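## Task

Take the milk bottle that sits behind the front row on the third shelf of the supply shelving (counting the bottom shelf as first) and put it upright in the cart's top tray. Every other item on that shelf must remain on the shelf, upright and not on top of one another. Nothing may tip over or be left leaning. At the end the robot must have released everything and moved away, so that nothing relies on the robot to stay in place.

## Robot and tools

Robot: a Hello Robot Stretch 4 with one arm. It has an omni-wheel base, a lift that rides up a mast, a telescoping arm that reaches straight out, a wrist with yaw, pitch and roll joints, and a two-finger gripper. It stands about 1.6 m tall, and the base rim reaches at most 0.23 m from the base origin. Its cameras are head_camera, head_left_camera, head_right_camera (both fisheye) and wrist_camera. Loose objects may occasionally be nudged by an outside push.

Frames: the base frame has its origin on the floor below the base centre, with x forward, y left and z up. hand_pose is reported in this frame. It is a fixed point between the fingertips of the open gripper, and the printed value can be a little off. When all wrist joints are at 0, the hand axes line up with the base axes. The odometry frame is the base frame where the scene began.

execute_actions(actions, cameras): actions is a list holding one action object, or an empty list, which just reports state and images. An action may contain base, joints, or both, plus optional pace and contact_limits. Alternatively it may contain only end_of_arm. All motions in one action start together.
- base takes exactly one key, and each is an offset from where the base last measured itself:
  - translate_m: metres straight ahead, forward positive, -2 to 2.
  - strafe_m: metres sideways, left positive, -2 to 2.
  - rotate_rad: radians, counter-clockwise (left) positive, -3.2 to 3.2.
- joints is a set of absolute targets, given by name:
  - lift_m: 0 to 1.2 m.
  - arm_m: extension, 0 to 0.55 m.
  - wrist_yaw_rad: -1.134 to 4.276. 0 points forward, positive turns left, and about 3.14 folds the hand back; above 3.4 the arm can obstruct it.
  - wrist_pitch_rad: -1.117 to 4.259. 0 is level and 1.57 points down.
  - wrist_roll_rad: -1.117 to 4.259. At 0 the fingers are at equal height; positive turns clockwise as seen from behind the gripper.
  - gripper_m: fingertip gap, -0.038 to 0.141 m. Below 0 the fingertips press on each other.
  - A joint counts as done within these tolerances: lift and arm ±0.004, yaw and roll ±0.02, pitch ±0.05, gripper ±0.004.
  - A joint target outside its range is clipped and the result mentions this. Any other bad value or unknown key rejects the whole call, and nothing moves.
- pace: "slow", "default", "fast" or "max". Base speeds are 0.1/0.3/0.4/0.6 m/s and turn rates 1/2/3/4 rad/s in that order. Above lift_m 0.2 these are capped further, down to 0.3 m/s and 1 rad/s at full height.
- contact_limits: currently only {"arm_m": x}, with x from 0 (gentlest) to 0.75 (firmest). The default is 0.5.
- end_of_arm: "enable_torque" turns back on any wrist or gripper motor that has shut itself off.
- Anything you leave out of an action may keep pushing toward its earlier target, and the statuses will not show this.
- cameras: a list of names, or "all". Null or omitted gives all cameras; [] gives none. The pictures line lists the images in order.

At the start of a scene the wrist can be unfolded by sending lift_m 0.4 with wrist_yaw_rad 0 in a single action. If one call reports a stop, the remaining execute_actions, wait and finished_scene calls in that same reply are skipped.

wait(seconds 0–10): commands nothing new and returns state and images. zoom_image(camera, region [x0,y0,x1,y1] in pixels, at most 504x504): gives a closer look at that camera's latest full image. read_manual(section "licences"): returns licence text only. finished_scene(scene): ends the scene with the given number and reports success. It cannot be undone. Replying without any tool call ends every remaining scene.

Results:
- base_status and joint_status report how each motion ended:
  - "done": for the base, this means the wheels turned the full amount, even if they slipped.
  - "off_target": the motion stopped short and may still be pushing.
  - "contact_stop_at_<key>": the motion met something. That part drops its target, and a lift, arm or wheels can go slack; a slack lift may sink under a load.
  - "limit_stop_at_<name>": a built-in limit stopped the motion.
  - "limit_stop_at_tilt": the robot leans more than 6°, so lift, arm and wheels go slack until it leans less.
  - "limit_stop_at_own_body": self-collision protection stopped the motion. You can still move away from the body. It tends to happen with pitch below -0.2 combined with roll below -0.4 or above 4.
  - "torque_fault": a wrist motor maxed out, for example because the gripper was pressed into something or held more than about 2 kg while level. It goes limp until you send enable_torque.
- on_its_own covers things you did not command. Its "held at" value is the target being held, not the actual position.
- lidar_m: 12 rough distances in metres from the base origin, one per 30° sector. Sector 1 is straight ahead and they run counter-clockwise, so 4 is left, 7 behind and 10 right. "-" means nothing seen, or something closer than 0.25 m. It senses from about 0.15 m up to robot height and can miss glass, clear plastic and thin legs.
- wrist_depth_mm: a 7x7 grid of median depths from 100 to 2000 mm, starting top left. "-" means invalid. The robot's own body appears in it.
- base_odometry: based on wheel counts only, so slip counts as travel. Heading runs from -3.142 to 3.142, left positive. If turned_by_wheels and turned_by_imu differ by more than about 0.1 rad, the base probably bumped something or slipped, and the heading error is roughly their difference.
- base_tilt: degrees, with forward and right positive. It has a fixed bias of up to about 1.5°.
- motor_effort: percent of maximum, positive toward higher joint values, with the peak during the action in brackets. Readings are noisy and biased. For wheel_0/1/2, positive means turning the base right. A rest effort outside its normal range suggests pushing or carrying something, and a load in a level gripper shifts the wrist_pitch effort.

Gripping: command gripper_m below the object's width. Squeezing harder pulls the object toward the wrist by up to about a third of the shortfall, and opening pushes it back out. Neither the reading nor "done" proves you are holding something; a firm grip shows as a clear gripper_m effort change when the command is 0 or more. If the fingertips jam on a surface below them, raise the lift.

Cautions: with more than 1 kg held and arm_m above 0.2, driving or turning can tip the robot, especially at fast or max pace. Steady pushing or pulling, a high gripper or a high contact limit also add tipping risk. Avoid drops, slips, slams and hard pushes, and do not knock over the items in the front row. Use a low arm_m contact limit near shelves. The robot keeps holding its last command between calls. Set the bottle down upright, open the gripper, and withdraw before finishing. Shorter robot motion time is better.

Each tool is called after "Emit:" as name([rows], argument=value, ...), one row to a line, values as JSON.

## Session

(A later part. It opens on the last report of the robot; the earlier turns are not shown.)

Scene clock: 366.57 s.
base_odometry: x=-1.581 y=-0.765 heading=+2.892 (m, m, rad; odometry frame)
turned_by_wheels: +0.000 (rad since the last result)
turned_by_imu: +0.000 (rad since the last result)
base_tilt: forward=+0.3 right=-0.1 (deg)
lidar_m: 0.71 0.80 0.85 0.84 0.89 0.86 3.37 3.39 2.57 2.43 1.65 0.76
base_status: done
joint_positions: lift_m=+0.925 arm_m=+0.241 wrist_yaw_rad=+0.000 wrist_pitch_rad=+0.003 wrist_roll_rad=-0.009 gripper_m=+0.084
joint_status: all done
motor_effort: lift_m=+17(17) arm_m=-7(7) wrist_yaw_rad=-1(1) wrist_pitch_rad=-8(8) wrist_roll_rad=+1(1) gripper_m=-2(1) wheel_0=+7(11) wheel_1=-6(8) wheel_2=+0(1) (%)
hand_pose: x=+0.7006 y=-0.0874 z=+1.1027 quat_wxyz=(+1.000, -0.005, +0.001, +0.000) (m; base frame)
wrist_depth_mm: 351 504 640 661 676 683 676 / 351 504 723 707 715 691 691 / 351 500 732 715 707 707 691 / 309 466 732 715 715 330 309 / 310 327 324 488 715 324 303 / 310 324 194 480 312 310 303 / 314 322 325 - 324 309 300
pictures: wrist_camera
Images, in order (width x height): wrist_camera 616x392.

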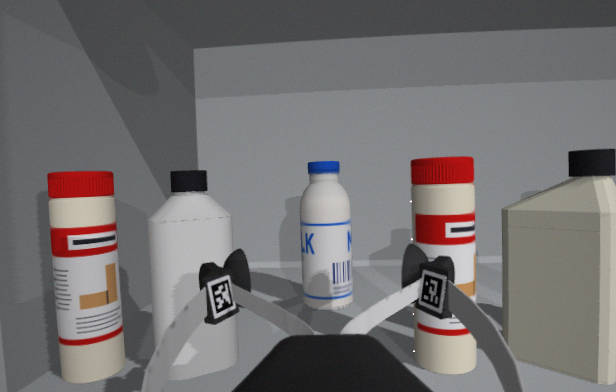

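Emit:
execute_actions([
  {"joints": {"arm_m": 0.46}, "contact_limits": {"arm_m": 0.2}},
], cameras=["head_camera", "wrist_camera"])

Scene clock: 380.13 s.
base_odometry: x=-1.581 y=-0.765 heading=+2.892 (m, m, rad; odometry frame)
turned_by_wheels: +0.000 (rad since the last result)
turned_by_imu: +0.000 (rad since the last result)
base_tilt: forward=+0.3 right=-0.1 (deg)
lidar_m: 0.72 0.77 0.87 0.83 0.89 0.87 3.38 3.39 2.57 2.42 1.66 0.76
base_status: not commanded
joint_positions: lift_m=+0.925 arm_m=+0.459 wrist_yaw_rad=+0.000 wrist_pitch_rad=+0.003 wrist_roll_rad=-0.009 gripper_m=+0.084
joint_status: all done
motor_effort: lift_m=+17(17) arm_m=+7(7) wrist_yaw_rad=-1(1) wrist_pitch_rad=-7(7) wrist_roll_rad=+2(0) gripper_m=-3(2) wheel_0=+7(7) wheel_1=-6(6) wheel_2=+0(0) (%)
contact_limits: arm_m 0.2
hand_pose: x=+0.9181 y=-0.0874 z=+1.1027 quat_wxyz=(+1.000, -0.005, +0.001, +0.000) (m; base frame)
wrist_depth_mm: 347 492 504 496 492 484 473 / 345 488 512 504 492 484 480 / 343 488 512 500 492 484 477 / 340 484 517 270 496 492 484 / 126 484 512 259 496 492 488 / 119 449 194 260 264 424 452 / 118 327 347 - 351 307 -
pictures: head_camera, wrist_camera
Images, in order (width x height): head_camera 420x560, wrist_camera 616x392.

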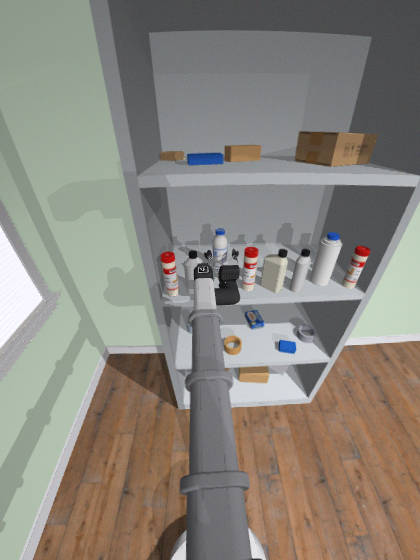

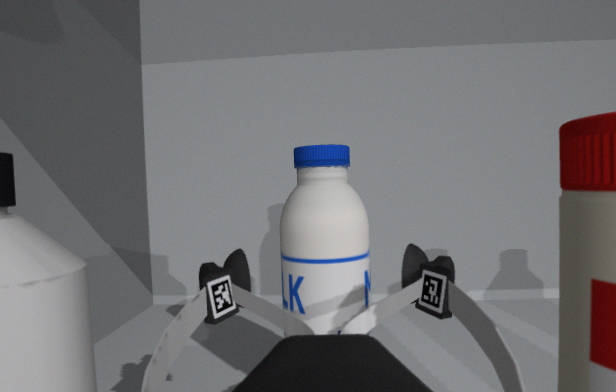

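Emit:
execute_actions([
  {"joints": {"arm_m": 0.526}, "contact_limits": {"arm_m": 0.2}},
], cameras=["wrist_camera"])

Emit:
execute_actions([
  {"joints": {"gripper_m": 0.02}},
], cameras=["head_camera", "wrist_camera"])

Scene clock: 390.87 s.
base_odometry: x=-1.581 y=-0.765 heading=+2.892 (m, m, rad; odometry frame)
turned_by_wheels: +0.000 (rad since the last result)
turned_by_imu: +0.000 (rad since the last result)
base_tilt: forward=+0.4 right=-0.1 (deg)
lidar_m: 0.73 0.81 0.86 0.83 0.86 0.86 3.38 3.37 2.56 2.42 1.68 0.76
base_status: not commanded
joint_positions: lift_m=+0.925 arm_m=+0.525 wrist_yaw_rad=+0.000 wrist_pitch_rad=+0.003 wrist_roll_rad=-0.009 gripper_m=+0.084
joint_status: all done
motor_effort: lift_m=+17(17) arm_m=+7(8) wrist_yaw_rad=-1(1) wrist_pitch_rad=-7(8) wrist_roll_rad=+2(2) gripper_m=-3(3) wheel_0=+7(7) wheel_1=-6(6) wheel_2=+0(0) (%)
contact_limits: arm_m 0.2
hand_pose: x=+0.9841 y=-0.0874 z=+1.1027 quat_wxyz=(+1.000, -0.005, +0.001, +0.000) (m; base frame)
wrist_depth_mm: 340 445 439 433 421 418 413 / 340 449 442 430 427 418 413 / 338 452 445 436 427 424 418 / 340 452 449 203 430 424 418 / 336 452 452 191 224 427 418 / 332 439 195 191 197 424 421 / 327 347 343 - 330 307 327
pictures: wrist_camera
Images, in order (width x height): wrist_camera 616x392.

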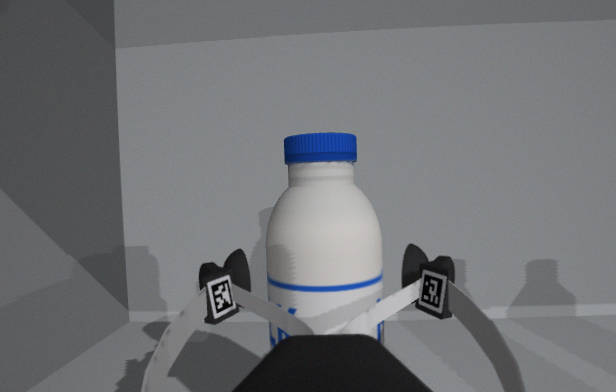

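Scene clock: 392.30 s.
base_odometry: x=-1.581 y=-0.765 heading=+2.892 (m, m, rad; odometry frame)
turned_by_wheels: +0.000 (rad since the last result)
turned_by_imu: +0.000 (rad since the last result)
base_tilt: forward=+0.3 right=-0.1 (deg)
lidar_m: 0.73 0.77 0.86 0.83 0.86 0.89 3.40 3.38 2.57 2.44 1.68 0.75
base_status: not commanded
joint_positions: lift_m=+0.925 arm_m=+0.525 wrist_yaw_rad=+0.000 wrist_pitch_rad=+0.003 wrist_roll_rad=-0.009 gripper_m=+0.021
joint_status: all done
motor_effort: lift_m=+17(17) arm_m=+7(7) wrist_yaw_rad=-2(2) wrist_pitch_rad=-7(6) wrist_roll_rad=+2(2) gripper_m=-21(23) wheel_0=+7(7) wheel_1=-6(6) wheel_2=+0(0) (%)
hand_pose: x=+0.9842 y=-0.0873 z=+1.1027 quat_wxyz=(+1.000, -0.005, +0.001, +0.000) (m; base frame)
wrist_depth_mm: 343 442 439 430 424 418 413 / 342 449 442 433 424 418 413 / 342 449 439 430 430 421 418 / 336 449 445 193 436 427 421 / 336 459 449 181 203 427 424 / 334 430 187 181 187 176 421 / 324 325 345 - 330 322 315
pictures: head_camera, wrist_camera
Images, in order (width x height): head_camera 420x560, wrist_camera 616x392.

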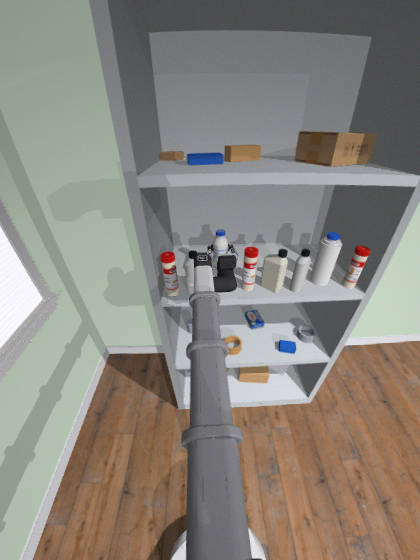

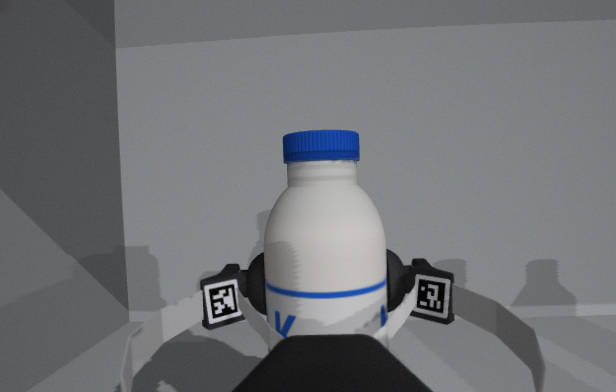

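Emit:
execute_actions([
  {"joints": {"lift_m": 1.035}},
], cameras=["wrist_camera"])

Emit:
execute_actions([
  {"joints": {"arm_m": 0.05}},
])

Scene clock: 401.17 s.
base_odometry: x=-1.581 y=-0.765 heading=+2.892 (m, m, rad; odometry frame)
turned_by_wheels: +0.000 (rad since the last result)
turned_by_imu: +0.000 (rad since the last result)
base_tilt: forward=+0.4 right=-0.1 (deg)
lidar_m: 0.73 0.78 0.87 0.84 0.88 0.84 3.38 3.40 2.56 2.42 1.68 0.76
base_status: not commanded
joint_positions: lift_m=+1.035 arm_m=+0.525 wrist_yaw_rad=+0.000 wrist_pitch_rad=+0.009 wrist_roll_rad=-0.009 gripper_m=+0.020
joint_status: all done
on_its_own: wrist_pitch_rad is at rest, and its effort (-26) is outside its rest range (-23 to +23)
motor_effort: lift_m=+25(26) arm_m=+7(7) wrist_yaw_rad=-2(2) wrist_pitch_rad=-26(28) wrist_roll_rad=+2(1) gripper_m=-21(21) wheel_0=+7(7) wheel_1=-6(6) wheel_2=+0(0) (%)
hand_pose: x=+0.9842 y=-0.0873 z=+1.2102 quat_wxyz=(+1.000, -0.005, +0.004, +0.000) (m; base frame)
wrist_depth_mm: 338 379 389 399 404 410 404 / 338 445 442 433 427 415 415 / 340 449 439 433 430 424 415 / 340 452 445 193 433 427 418 / 336 455 445 180 204 427 424 / 330 439 188 181 186 176 424 / 327 415 455 - 442 433 427
pictures: wrist_camera
Images, in order (width x height): wrist_camera 616x392.

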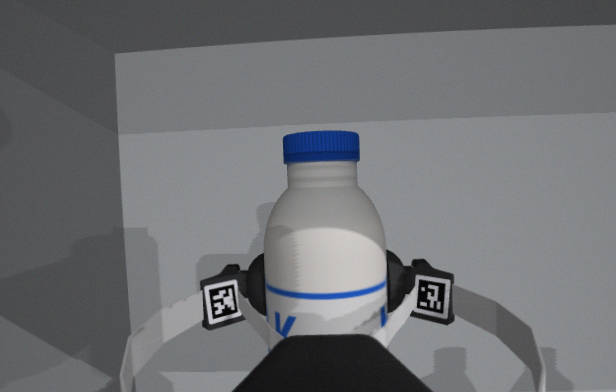

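Scene clock: 403.63 s.
base_odometry: x=-1.581 y=-0.765 heading=+2.892 (m, m, rad; odometry frame)
turned_by_wheels: +0.000 (rad since the last result)
turned_by_imu: +0.000 (rad since the last result)
base_tilt: forward=+0.3 right=-0.1 (deg)
lidar_m: 0.45 0.77 0.87 0.83 0.90 0.87 3.38 3.41 2.57 2.42 1.67 0.75
base_status: not commanded
joint_positions: lift_m=+1.035 arm_m=+0.051 wrist_yaw_rad=+0.000 wrist_pitch_rad=+0.009 wrist_roll_rad=-0.009 gripper_m=+0.020
joint_status: all done
on_its_own: wrist_pitch_rad is at rest, and its effort (-25) is outside its rest range (-23 to +23)
motor_effort: lift_m=+25(25) arm_m=-7(8) wrist_yaw_rad=+0(2) wrist_pitch_rad=-25(26) wrist_roll_rad=+2(1) gripper_m=-22(21) wheel_0=+7(7) wheel_1=-6(6) wheel_2=+0(0) (%)
hand_pose: x=+0.5106 y=-0.0875 z=+1.2102 quat_wxyz=(+1.000, -0.005, +0.005, +0.000) (m; base frame)
wrist_depth_mm: 960 469 459 462 445 439 436 / 991 480 609 634 647 668 683 / 991 508 904 904 904 878 878 / 1025 508 891 192 917 904 878 / 991 504 723 180 203 878 866 / 1042 488 187 180 187 177 477 / 1042 488 525 - 508 492 473
pictures: head_camera, head_left_camera, head_right_camera, wrist_camera
Images, in order (width x height): head_camera 420x560, head_left_camera 420x672, head_right_camera 420x672, wrist_camera 616x392.

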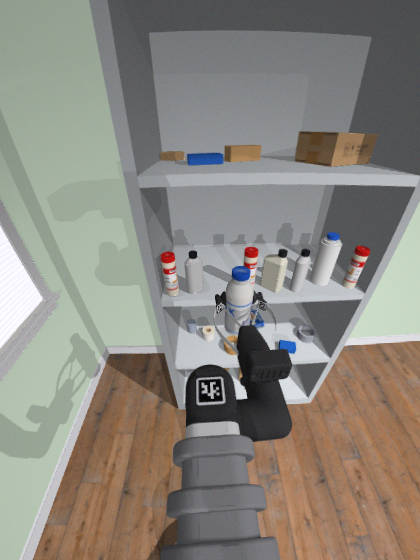

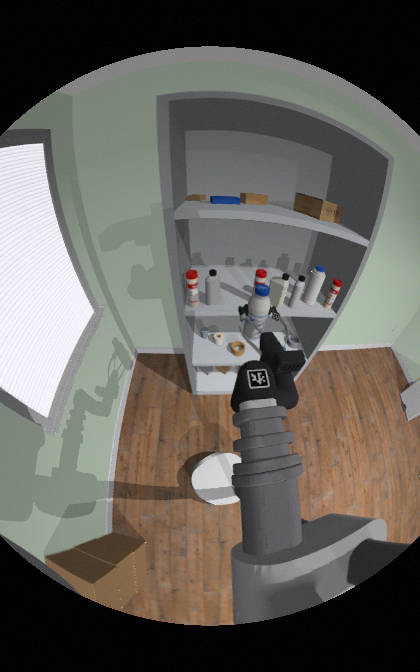

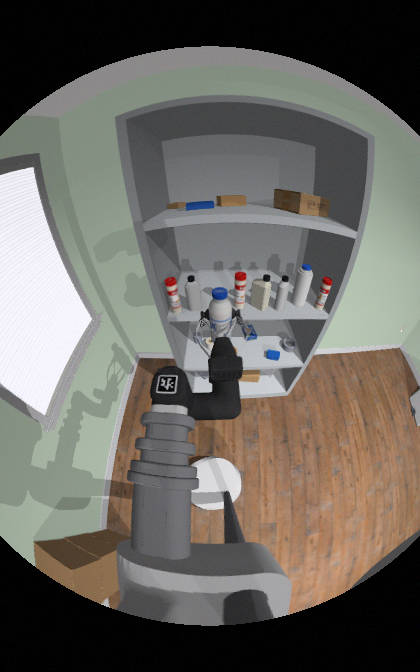

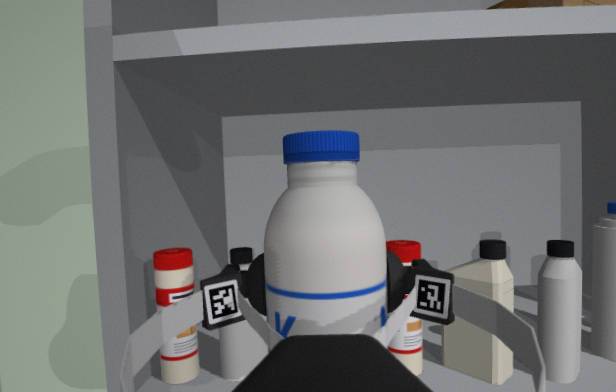

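Emit:
execute_actions([
  {"base": {"rotate_rad": -1.94}, "joints": {"lift_m": 0.65, "arm_m": 0.0}, "pace": "fast"},
], cameras=["head_camera", "wrist_camera"])

Scene clock: 437.13 s.
base_odometry: x=-1.581 y=-0.765 heading=+0.953 (m, m, rad; odometry frame)
turned_by_wheels: -1.939 (rad since the last result)
turned_by_imu: -1.944 (rad since the last result)
base_tilt: forward=+0.4 right=+0.0 (deg)
lidar_m: 0.42 2.42 0.90 0.73 0.73 1.03 0.84 0.87 0.85 1.09 3.37 3.44
base_status: done
joint_positions: lift_m=+0.650 arm_m=+0.001 wrist_yaw_rad=+0.000 wrist_pitch_rad=+0.009 wrist_roll_rad=-0.009 gripper_m=+0.020
joint_status: all done
on_its_own: wrist_pitch_rad is at rest, and its effort (-25) is outside its rest range (-23 to +23)
motor_effort: lift_m=+20(23) arm_m=-7(7) wrist_yaw_rad=-1(4) wrist_pitch_rad=-25(27) wrist_roll_rad=+1(1) gripper_m=-21(21) wheel_0=+6(11) wheel_1=+5(9) wheel_2=+4(12) (%)
hand_pose: x=+0.4606 y=-0.0875 z=+0.8256 quat_wxyz=(+1.000, -0.005, +0.005, +0.000) (m; base frame)
wrist_depth_mm: - - - - - - - / - - - - - - - / - - - - - - - / - - - 193 - - - / - - - 180 204 - - / - - 187 180 186 176 - / 1921 1708 1863 - 1808 1756 1661
pictures: head_camera, wrist_camera
Images, in order (width x height): head_camera 420x560, wrist_camera 616x392.

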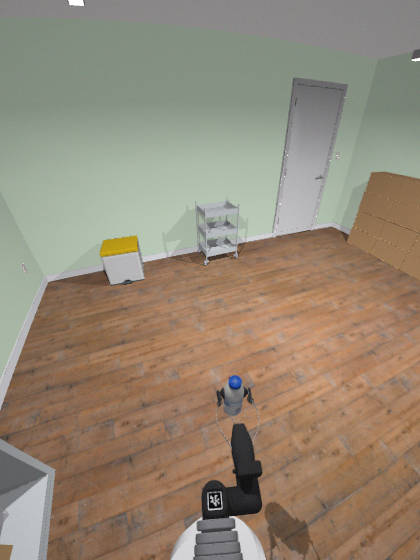

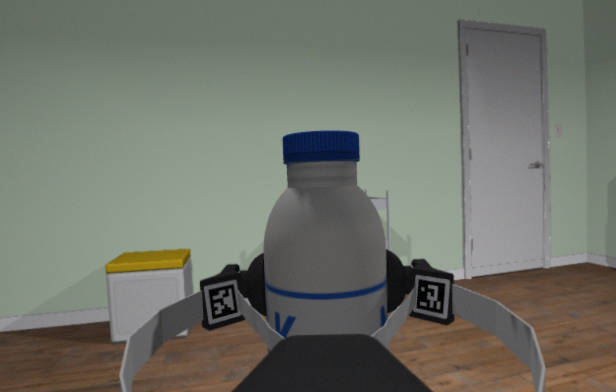

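Emit:
zoom_image(camera="head_camera", region=[170, 185, 270, 280])

Region (170, 185, 270, 280) of head_camera's 420x560 image, scaled by 5.040, with more detail than that image has; it fills the top 479 rows of this view, and the rest is white.

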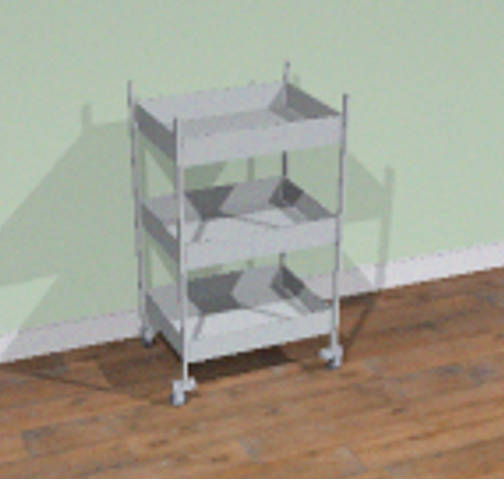

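Emit:
execute_actions([
  {"base": {"rotate_rad": -0.257}, "pace": "fast"},
], cameras=[])

Emit:
execute_actions([
  {"base": {"translate_m": 2.0}, "joints": {"lift_m": 0.75}, "pace": "max"},
], cameras=[])

Emit:
execute_actions([
  {"base": {"rotate_rad": 0.62}, "pace": "fast"},
], cameras=["head_camera", "wrist_camera"])

Scene clock: 473.13 s.
base_odometry: x=-1.581 y=-0.765 heading=+0.697 (m, m, rad; odometry frame)
turned_by_wheels: -0.256 (rad since the last result)
turned_by_imu: -0.257 (rad since the last result)
base_tilt: forward=+0.3 right=-0.1 (deg)
lidar_m: 0.41 2.42 1.81 0.78 0.72 0.76 0.88 0.84 0.89 0.86 2.16 3.37
base_status: done
joint_positions: lift_m=+0.650 arm_m=+0.001 wrist_yaw_rad=+0.000 wrist_pitch_rad=+0.009 wrist_roll_rad=-0.009 gripper_m=+0.020
joint_status: not commanded
on_its_own: wrist_pitch_rad is at rest, and its effort (-25) is outside its rest range (-23 to +23)
motor_effort: lift_m=+20(20) arm_m=-7(7) wrist_yaw_rad=-1(5) wrist_pitch_rad=-25(26) wrist_roll_rad=+1(1) gripper_m=-22(22) wheel_0=+5(13) wheel_1=+6(12) wheel_2=+4(11) (%)
hand_pose: x=+0.4607 y=-0.0874 z=+0.8256 quat_wxyz=(+1.000, -0.005, +0.005, +0.000) (m; base frame)
wrist_depth_mm: - - - - - - - / - - - - - - - / - - - - - - - / - - - 192 - - - / - - - 180 204 - - / 1983 - 188 181 187 177 - / 1863 1808 1863 - 1808 1708 1708
pictures: none
No camera images: the call's "cameras" was empty. Leave "cameras" out to get every camera's image.

Scene clock: 478.90 s.
base_odometry: x=-0.048 y=+0.520 heading=+0.698 (m, m, rad; odometry frame)
turned_by_wheels: +0.001 (rad since the last result)
turned_by_imu: -0.004 (rad since the last result)
base_tilt: forward=+0.3 right=-0.1 (deg)
lidar_m: 0.40 0.75 0.77 1.30 2.25 2.06 2.50 2.22 2.47 2.29 2.17 1.76
base_status: done
joint_positions: lift_m=+0.750 arm_m=+0.001 wrist_yaw_rad=+0.000 wrist_pitch_rad=+0.009 wrist_roll_rad=-0.009 gripper_m=+0.020
joint_status: all done
on_its_own: wrist_pitch_rad is at rest, and its effort (-25) is outside its rest range (-23 to +23)
motor_effort: lift_m=+23(27) arm_m=-7(7) wrist_yaw_rad=-1(2) wrist_pitch_rad=-25(30) wrist_roll_rad=+1(1) gripper_m=-23(22) wheel_0=+5(12) wheel_1=+4(14) wheel_2=-1(18) (%)
hand_pose: x=+0.4606 y=-0.0874 z=+0.9254 quat_wxyz=(+1.000, -0.005, +0.004, +0.000) (m; base frame)
wrist_depth_mm: 878 946 1060 1229 1397 1618 1921 / 878 960 1078 1205 1366 1618 - / 891 960 1098 1160 1397 1661 1983 / 878 976 1098 192 1397 1661 1983 / 917 960 1042 180 204 1618 1983 / 831 960 187 181 186 177 1983 / 699 569 1118 - 1464 1618 1863
pictures: none
No camera images: the call's "cameras" was empty. Leave "cameras" out to get every camera's image.

Scene clock: 480.20 s.
base_odometry: x=-0.048 y=+0.520 heading=+1.317 (m, m, rad; odometry frame)
turned_by_wheels: +0.619 (rad since the last result)
turned_by_imu: +0.620 (rad since the last result)
base_tilt: forward=+0.3 right=-0.1 (deg)
lidar_m: 0.41 1.28 1.27 2.25 2.06 2.64 2.23 2.49 2.25 2.17 1.63 0.79
base_status: done
joint_positions: lift_m=+0.750 arm_m=+0.001 wrist_yaw_rad=+0.000 wrist_pitch_rad=+0.009 wrist_roll_rad=-0.009 gripper_m=+0.020
joint_status: not commanded
on_its_own: wrist_pitch_rad is at rest, and its effort (-26) is outside its rest range (-23 to +23)
motor_effort: lift_m=+23(23) arm_m=-7(6) wrist_yaw_rad=-1(6) wrist_pitch_rad=-26(25) wrist_roll_rad=+2(2) gripper_m=-23(22) wheel_0=-5(12) wheel_1=-6(10) wheel_2=-3(12) (%)
hand_pose: x=+0.4606 y=-0.0874 z=+0.9254 quat_wxyz=(+1.000, -0.005, +0.004, +0.000) (m; base frame)
wrist_depth_mm: 1042 1008 991 960 931 931 917 / 1042 991 991 976 960 931 904 / 1060 1008 991 946 960 931 931 / 1060 1042 991 192 946 960 931 / 1060 1042 1008 180 202 946 917 / 1060 1042 187 181 186 177 960 / 1098 564 569 - 544 960 931
pictures: head_camera, wrist_camera
Images, in order (width x height): head_camera 420x560, wrist_camera 616x392.

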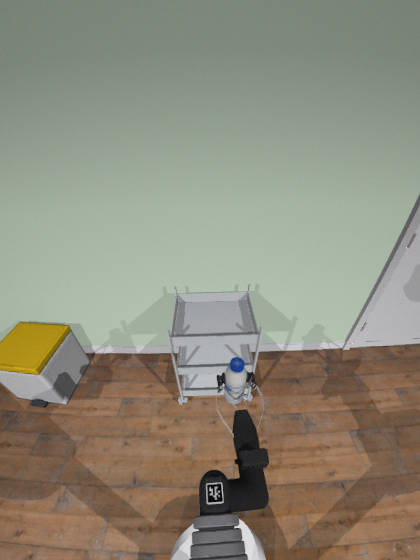

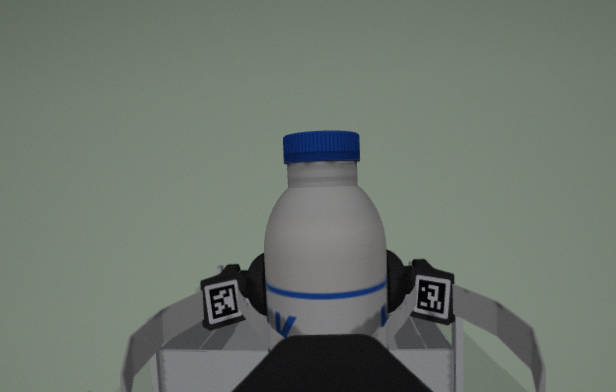

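Emit:
zoom_image(camera="head_camera", region=[150, 270, 290, 420])

Emit:
zoom_image(camera="wrist_camera", region=[100, 240, 560, 392])

Region (150, 270, 290, 420) of head_camera's 420x560 image, scaled by 3.360, with more detail than that image has; it fills the left 470 columns of this view, and the rest is white.

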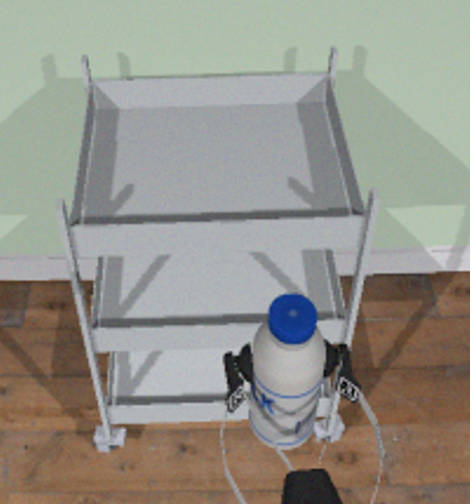

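Region (100, 240, 560, 392) of wrist_camera's 616x392 image, scaled by 1.096; it fills the top 167 rows of this view, and the rest is white.

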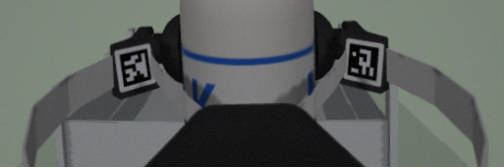

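Emit:
execute_actions([
  {"joints": {"arm_m": 0.425, "lift_m": 0.70}},
], cameras=["head_camera", "wrist_camera"])

Scene clock: 513.87 s.
base_odometry: x=-0.048 y=+0.520 heading=+1.317 (m, m, rad; odometry frame)
turned_by_wheels: +0.000 (rad since the last result)
turned_by_imu: +0.000 (rad since the last result)
base_tilt: forward=+0.4 right=-0.1 (deg)
lidar_m: 0.75 1.26 1.29 2.26 2.04 2.61 2.24 2.47 2.23 2.17 1.60 0.79
base_status: not commanded
joint_positions: lift_m=+0.700 arm_m=+0.424 wrist_yaw_rad=+0.000 wrist_pitch_rad=+0.009 wrist_roll_rad=-0.009 gripper_m=+0.020
joint_status: all done
on_its_own: wrist_pitch_rad is at rest, and its effort (-24) is outside its rest range (-23 to +23)
motor_effort: lift_m=+19(21) arm_m=+7(7) wrist_yaw_rad=-2(1) wrist_pitch_rad=-24(26) wrist_roll_rad=+2(2) gripper_m=-21(21) wheel_0=-5(5) wheel_1=-6(6) wheel_2=-3(2) (%)
hand_pose: x=+0.8832 y=-0.0874 z=+0.8757 quat_wxyz=(+1.000, -0.005, +0.004, +0.000) (m; base frame)
wrist_depth_mm: 580 564 554 544 530 517 512 / 585 564 554 549 535 525 517 / 591 580 559 549 535 525 517 / 597 580 564 191 535 535 517 / 603 580 564 180 203 535 521 / 603 591 187 181 186 177 525 / 603 462 462 - 445 436 535
pictures: head_camera, wrist_camera
Images, in order (width x height): head_camera 420x560, wrist_camera 616x392.

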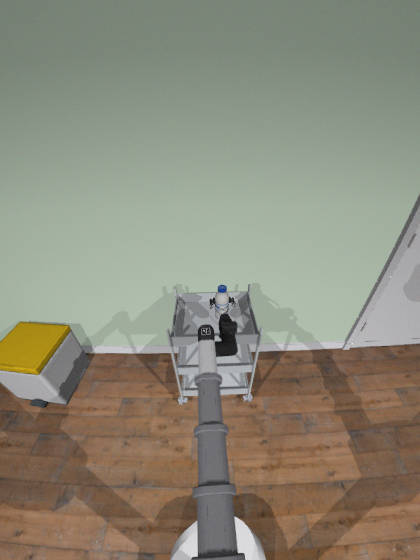

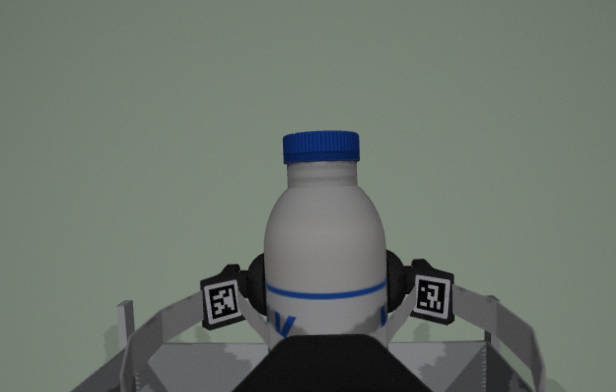

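Emit:
execute_actions([
  {"joints": {"lift_m": 0.615}},
], cameras=["head_camera", "wrist_camera"])

Scene clock: 520.60 s.
base_odometry: x=-0.048 y=+0.520 heading=+1.317 (m, m, rad; odometry frame)
turned_by_wheels: +0.000 (rad since the last result)
turned_by_imu: +0.000 (rad since the last result)
base_tilt: forward=+0.3 right=-0.2 (deg)
lidar_m: 0.76 1.26 1.29 2.25 2.05 2.63 2.22 2.47 2.23 2.17 1.62 0.78
base_status: not commanded
joint_positions: lift_m=+0.615 arm_m=+0.424 wrist_yaw_rad=+0.000 wrist_pitch_rad=+0.009 wrist_roll_rad=-0.009 gripper_m=+0.020
joint_status: all done
on_its_own: wrist_pitch_rad is at rest, and its effort (-27) is outside its rest range (-23 to +23)
motor_effort: lift_m=+19(20) arm_m=+7(7) wrist_yaw_rad=-1(1) wrist_pitch_rad=-27(26) wrist_roll_rad=+1(1) gripper_m=-22(23) wheel_0=-5(5) wheel_1=-6(6) wheel_2=-2(3) (%)
hand_pose: x=+0.8832 y=-0.0874 z=+0.7906 quat_wxyz=(+1.000, -0.005, +0.005, +0.000) (m; base frame)
wrist_depth_mm: 574 569 559 544 530 521 508 / 585 569 559 549 535 525 512 / 580 580 559 544 535 525 521 / 591 574 564 191 539 530 521 / 603 580 569 181 203 530 530 / 597 449 187 180 186 177 530 / 330 351 375 - 357 345 276
pictures: head_camera, wrist_camera
Images, in order (width x height): head_camera 420x560, wrist_camera 616x392.

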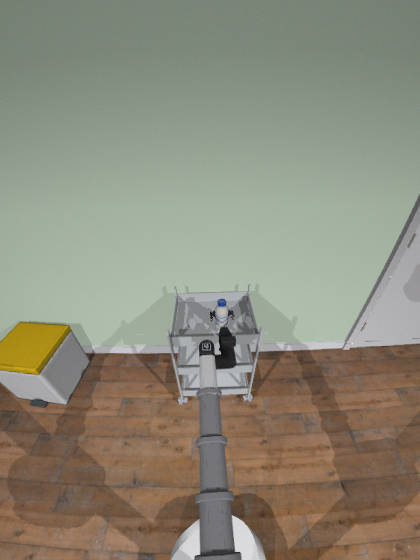

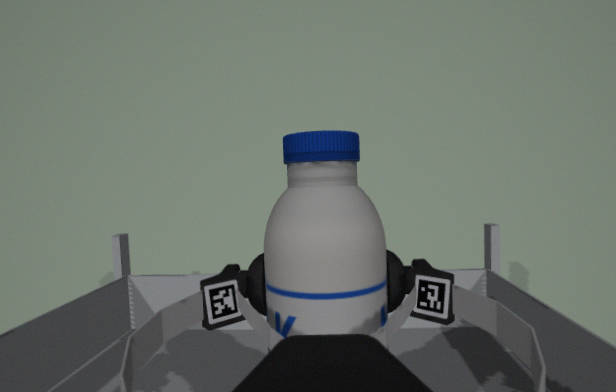

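Emit:
execute_actions([
  {"joints": {"lift_m": 0.601}, "pace": "slow"},
], cameras=["wrist_camera"])

Scene clock: 526.23 s.
base_odometry: x=-0.048 y=+0.520 heading=+1.317 (m, m, rad; odometry frame)
turned_by_wheels: +0.000 (rad since the last result)
turned_by_imu: +0.000 (rad since the last result)
base_tilt: forward=+0.4 right=-0.1 (deg)
lidar_m: 0.76 1.27 1.29 2.25 2.04 2.62 2.24 2.49 2.23 2.16 1.61 0.77
base_status: not commanded
joint_positions: lift_m=+0.601 arm_m=+0.424 wrist_yaw_rad=+0.000 wrist_pitch_rad=+0.008 wrist_roll_rad=-0.009 gripper_m=+0.020
joint_status: all done
on_its_own: wrist_pitch_rad is at rest, and its effort (-24) is outside its rest range (-23 to +23)
motor_effort: lift_m=+19(20) arm_m=+7(7) wrist_yaw_rad=-1(2) wrist_pitch_rad=-24(26) wrist_roll_rad=+2(2) gripper_m=-22(22) wheel_0=-5(5) wheel_1=-6(6) wheel_2=-3(3) (%)
hand_pose: x=+0.8832 y=-0.0874 z=+0.7769 quat_wxyz=(+1.000, -0.005, +0.004, +0.000) (m; base frame)
wrist_depth_mm: 585 564 549 544 530 517 517 / 585 574 559 544 535 525 512 / 591 574 564 544 539 525 517 / 591 580 559 192 539 530 521 / 597 574 569 180 203 525 525 / 359 430 187 181 186 177 303 / 325 325 343 - 330 320 277
pictures: wrist_camera
Images, in order (width x height): wrist_camera 616x392.

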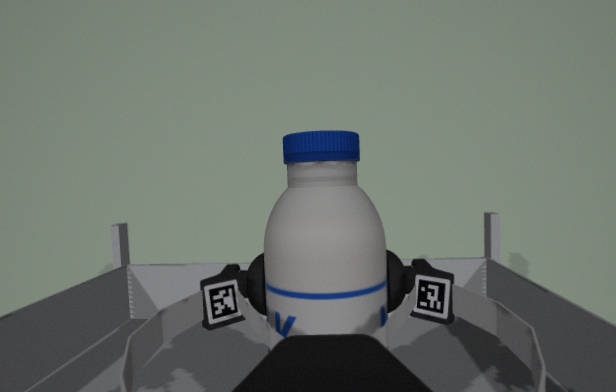

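Emit:
execute_actions([
  {"joints": {"lift_m": 0.597, "gripper_m": 0.095}},
], cameras=["wrist_camera"])

Emit:
execute_actions([
  {"joints": {"arm_m": 0.05}, "pace": "fast"},
])

Scene clock: 532.67 s.
base_odometry: x=-0.048 y=+0.520 heading=+1.317 (m, m, rad; odometry frame)
turned_by_wheels: +0.000 (rad since the last result)
turned_by_imu: +0.000 (rad since the last result)
base_tilt: forward=+0.3 right=-0.1 (deg)
lidar_m: 0.77 1.28 1.31 2.25 2.05 2.62 2.23 2.47 2.23 2.16 1.62 0.80
base_status: not commanded
joint_positions: lift_m=+0.597 arm_m=+0.424 wrist_yaw_rad=+0.000 wrist_pitch_rad=+0.003 wrist_roll_rad=-0.009 gripper_m=+0.095
joint_status: all done
motor_effort: lift_m=+17(18) arm_m=+7(7) wrist_yaw_rad=-1(1) wrist_pitch_rad=-8(24) wrist_roll_rad=+1(1) gripper_m=-1(21) wheel_0=-5(5) wheel_1=-6(6) wheel_2=-3(3) (%)
hand_pose: x=+0.8832 y=-0.0874 z=+0.7746 quat_wxyz=(+1.000, -0.005, +0.001, +0.000) (m; base frame)
wrist_depth_mm: 585 569 554 544 535 521 508 / 591 574 559 544 539 525 517 / 585 574 569 544 530 530 517 / 591 574 564 205 539 535 525 / 603 580 569 193 442 525 525 / 359 449 200 193 201 349 322 / 327 347 345 - 332 309 293
pictures: wrist_camera
Images, in order (width x height): wrist_camera 616x392.

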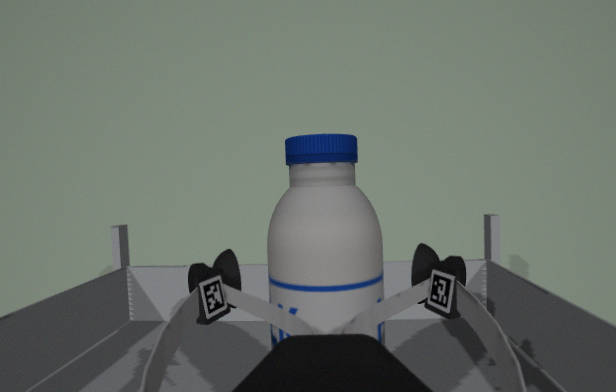

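Scene clock: 534.53 s.
base_odometry: x=-0.048 y=+0.520 heading=+1.317 (m, m, rad; odometry frame)
turned_by_wheels: +0.000 (rad since the last result)
turned_by_imu: +0.000 (rad since the last result)
base_tilt: forward=+0.3 right=-0.1 (deg)
lidar_m: 0.73 1.25 1.29 2.26 2.06 2.62 2.24 2.49 2.21 2.16 1.61 0.80
base_status: not commanded
joint_positions: lift_m=+0.597 arm_m=+0.051 wrist_yaw_rad=+0.000 wrist_pitch_rad=+0.003 wrist_roll_rad=-0.009 gripper_m=+0.095
joint_status: all done
motor_effort: lift_m=+17(17) arm_m=-7(9) wrist_yaw_rad=+0(2) wrist_pitch_rad=-8(8) wrist_roll_rad=+1(1) gripper_m=+0(0) wheel_0=-5(5) wheel_1=-6(6) wheel_2=-3(2) (%)
hand_pose: x=+0.5106 y=-0.0875 z=+0.7746 quat_wxyz=(+1.000, -0.005, +0.001, +0.000) (m; base frame)
wrist_depth_mm: 976 960 946 931 917 878 854 / 976 976 960 917 904 891 866 / 1008 991 946 931 904 878 891 / 1008 991 960 917 917 891 891 / 991 976 723 580 732 878 891 / 1025 976 202 496 484 904 891 / 1025 1008 854 - 831 904 904
pictures: head_camera, head_left_camera, head_right_camera, wrist_camera
Images, in order (width x height): head_camera 420x560, head_left_camera 420x672, head_right_camera 420x672, wrist_camera 616x392.

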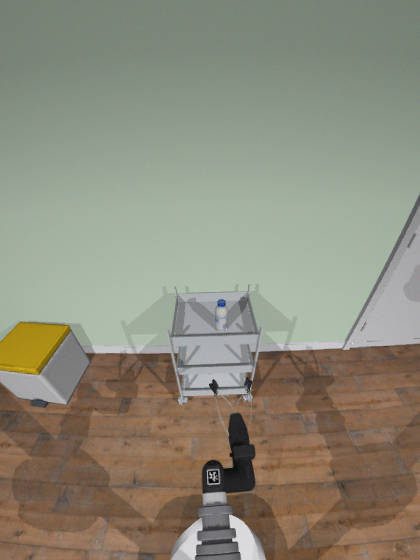

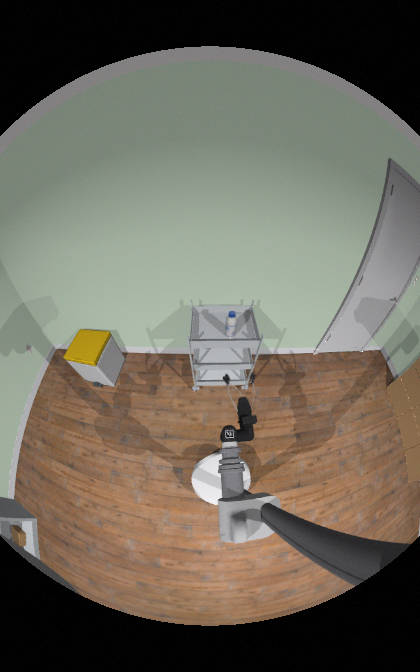

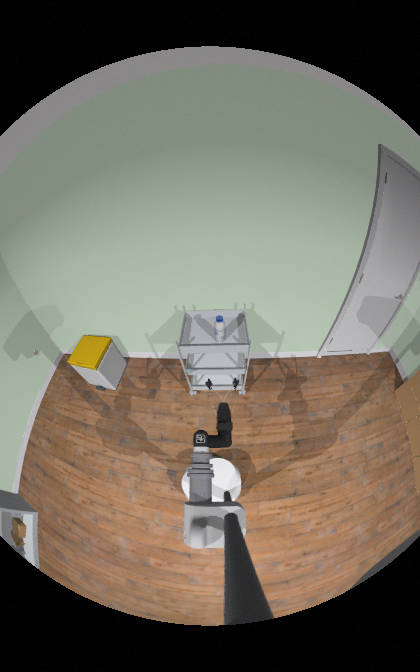

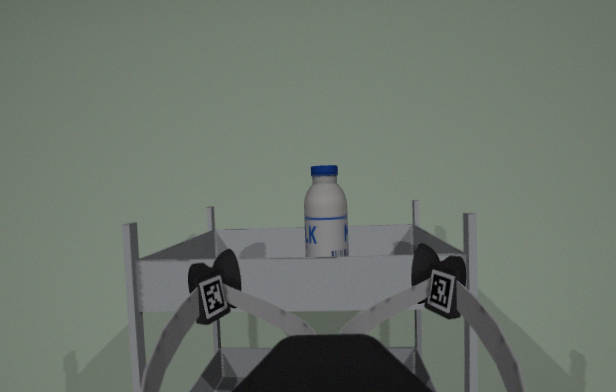

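Emit:
execute_actions([
  {"joints": {"wrist_yaw_rad": 2.2}, "pace": "fast"},
], cameras=["wrist_camera"])

Scene clock: 542.50 s.
base_odometry: x=-0.048 y=+0.520 heading=+1.317 (m, m, rad; odometry frame)
turned_by_wheels: +0.000 (rad since the last result)
turned_by_imu: +0.000 (rad since the last result)
base_tilt: forward=+0.3 right=-0.1 (deg)
lidar_m: 0.76 1.25 1.27 2.26 2.05 2.63 2.23 2.48 2.24 2.17 1.64 0.79
base_status: not commanded
joint_positions: lift_m=+0.597 arm_m=+0.051 wrist_yaw_rad=+2.200 wrist_pitch_rad=+0.003 wrist_roll_rad=-0.009 gripper_m=+0.095
joint_status: all done
motor_effort: lift_m=+17(17) arm_m=-7(7) wrist_yaw_rad=+0(1) wrist_pitch_rad=-8(8) wrist_roll_rad=+2(2) gripper_m=-2(2) wheel_0=-5(5) wheel_1=-6(6) wheel_2=-2(3) (%)
hand_pose: x=+0.1231 y=+0.2847 z=+0.7747 quat_wxyz=(+0.454, -0.003, -0.003, +0.891) (m; base frame)
wrist_depth_mm: - - - - - - 1808 / - - - - - - 1756 / - - - - - - 1863 / - - - - - - 1756 / - - - - - - 1808 / - - 200 - - 1983 1863 / 1921 1921 1808 - 1808 1576 1661
pictures: wrist_camera
Images, in order (width x height): wrist_camera 616x392.

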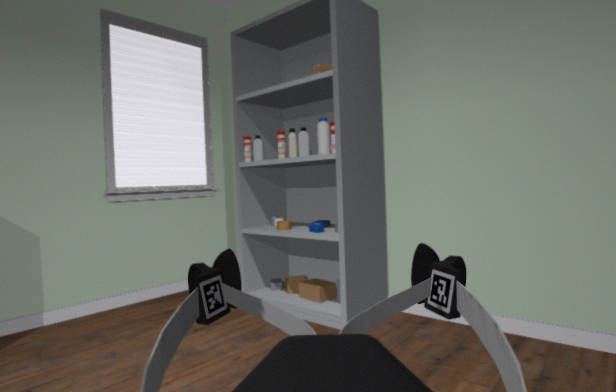

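All seven shelf items are upright, and the milk bottle is standing in the cart's top tray. I'm ending scene 1.

Emit:
finished_scene(scene=1)

The scene is finished: the task was done.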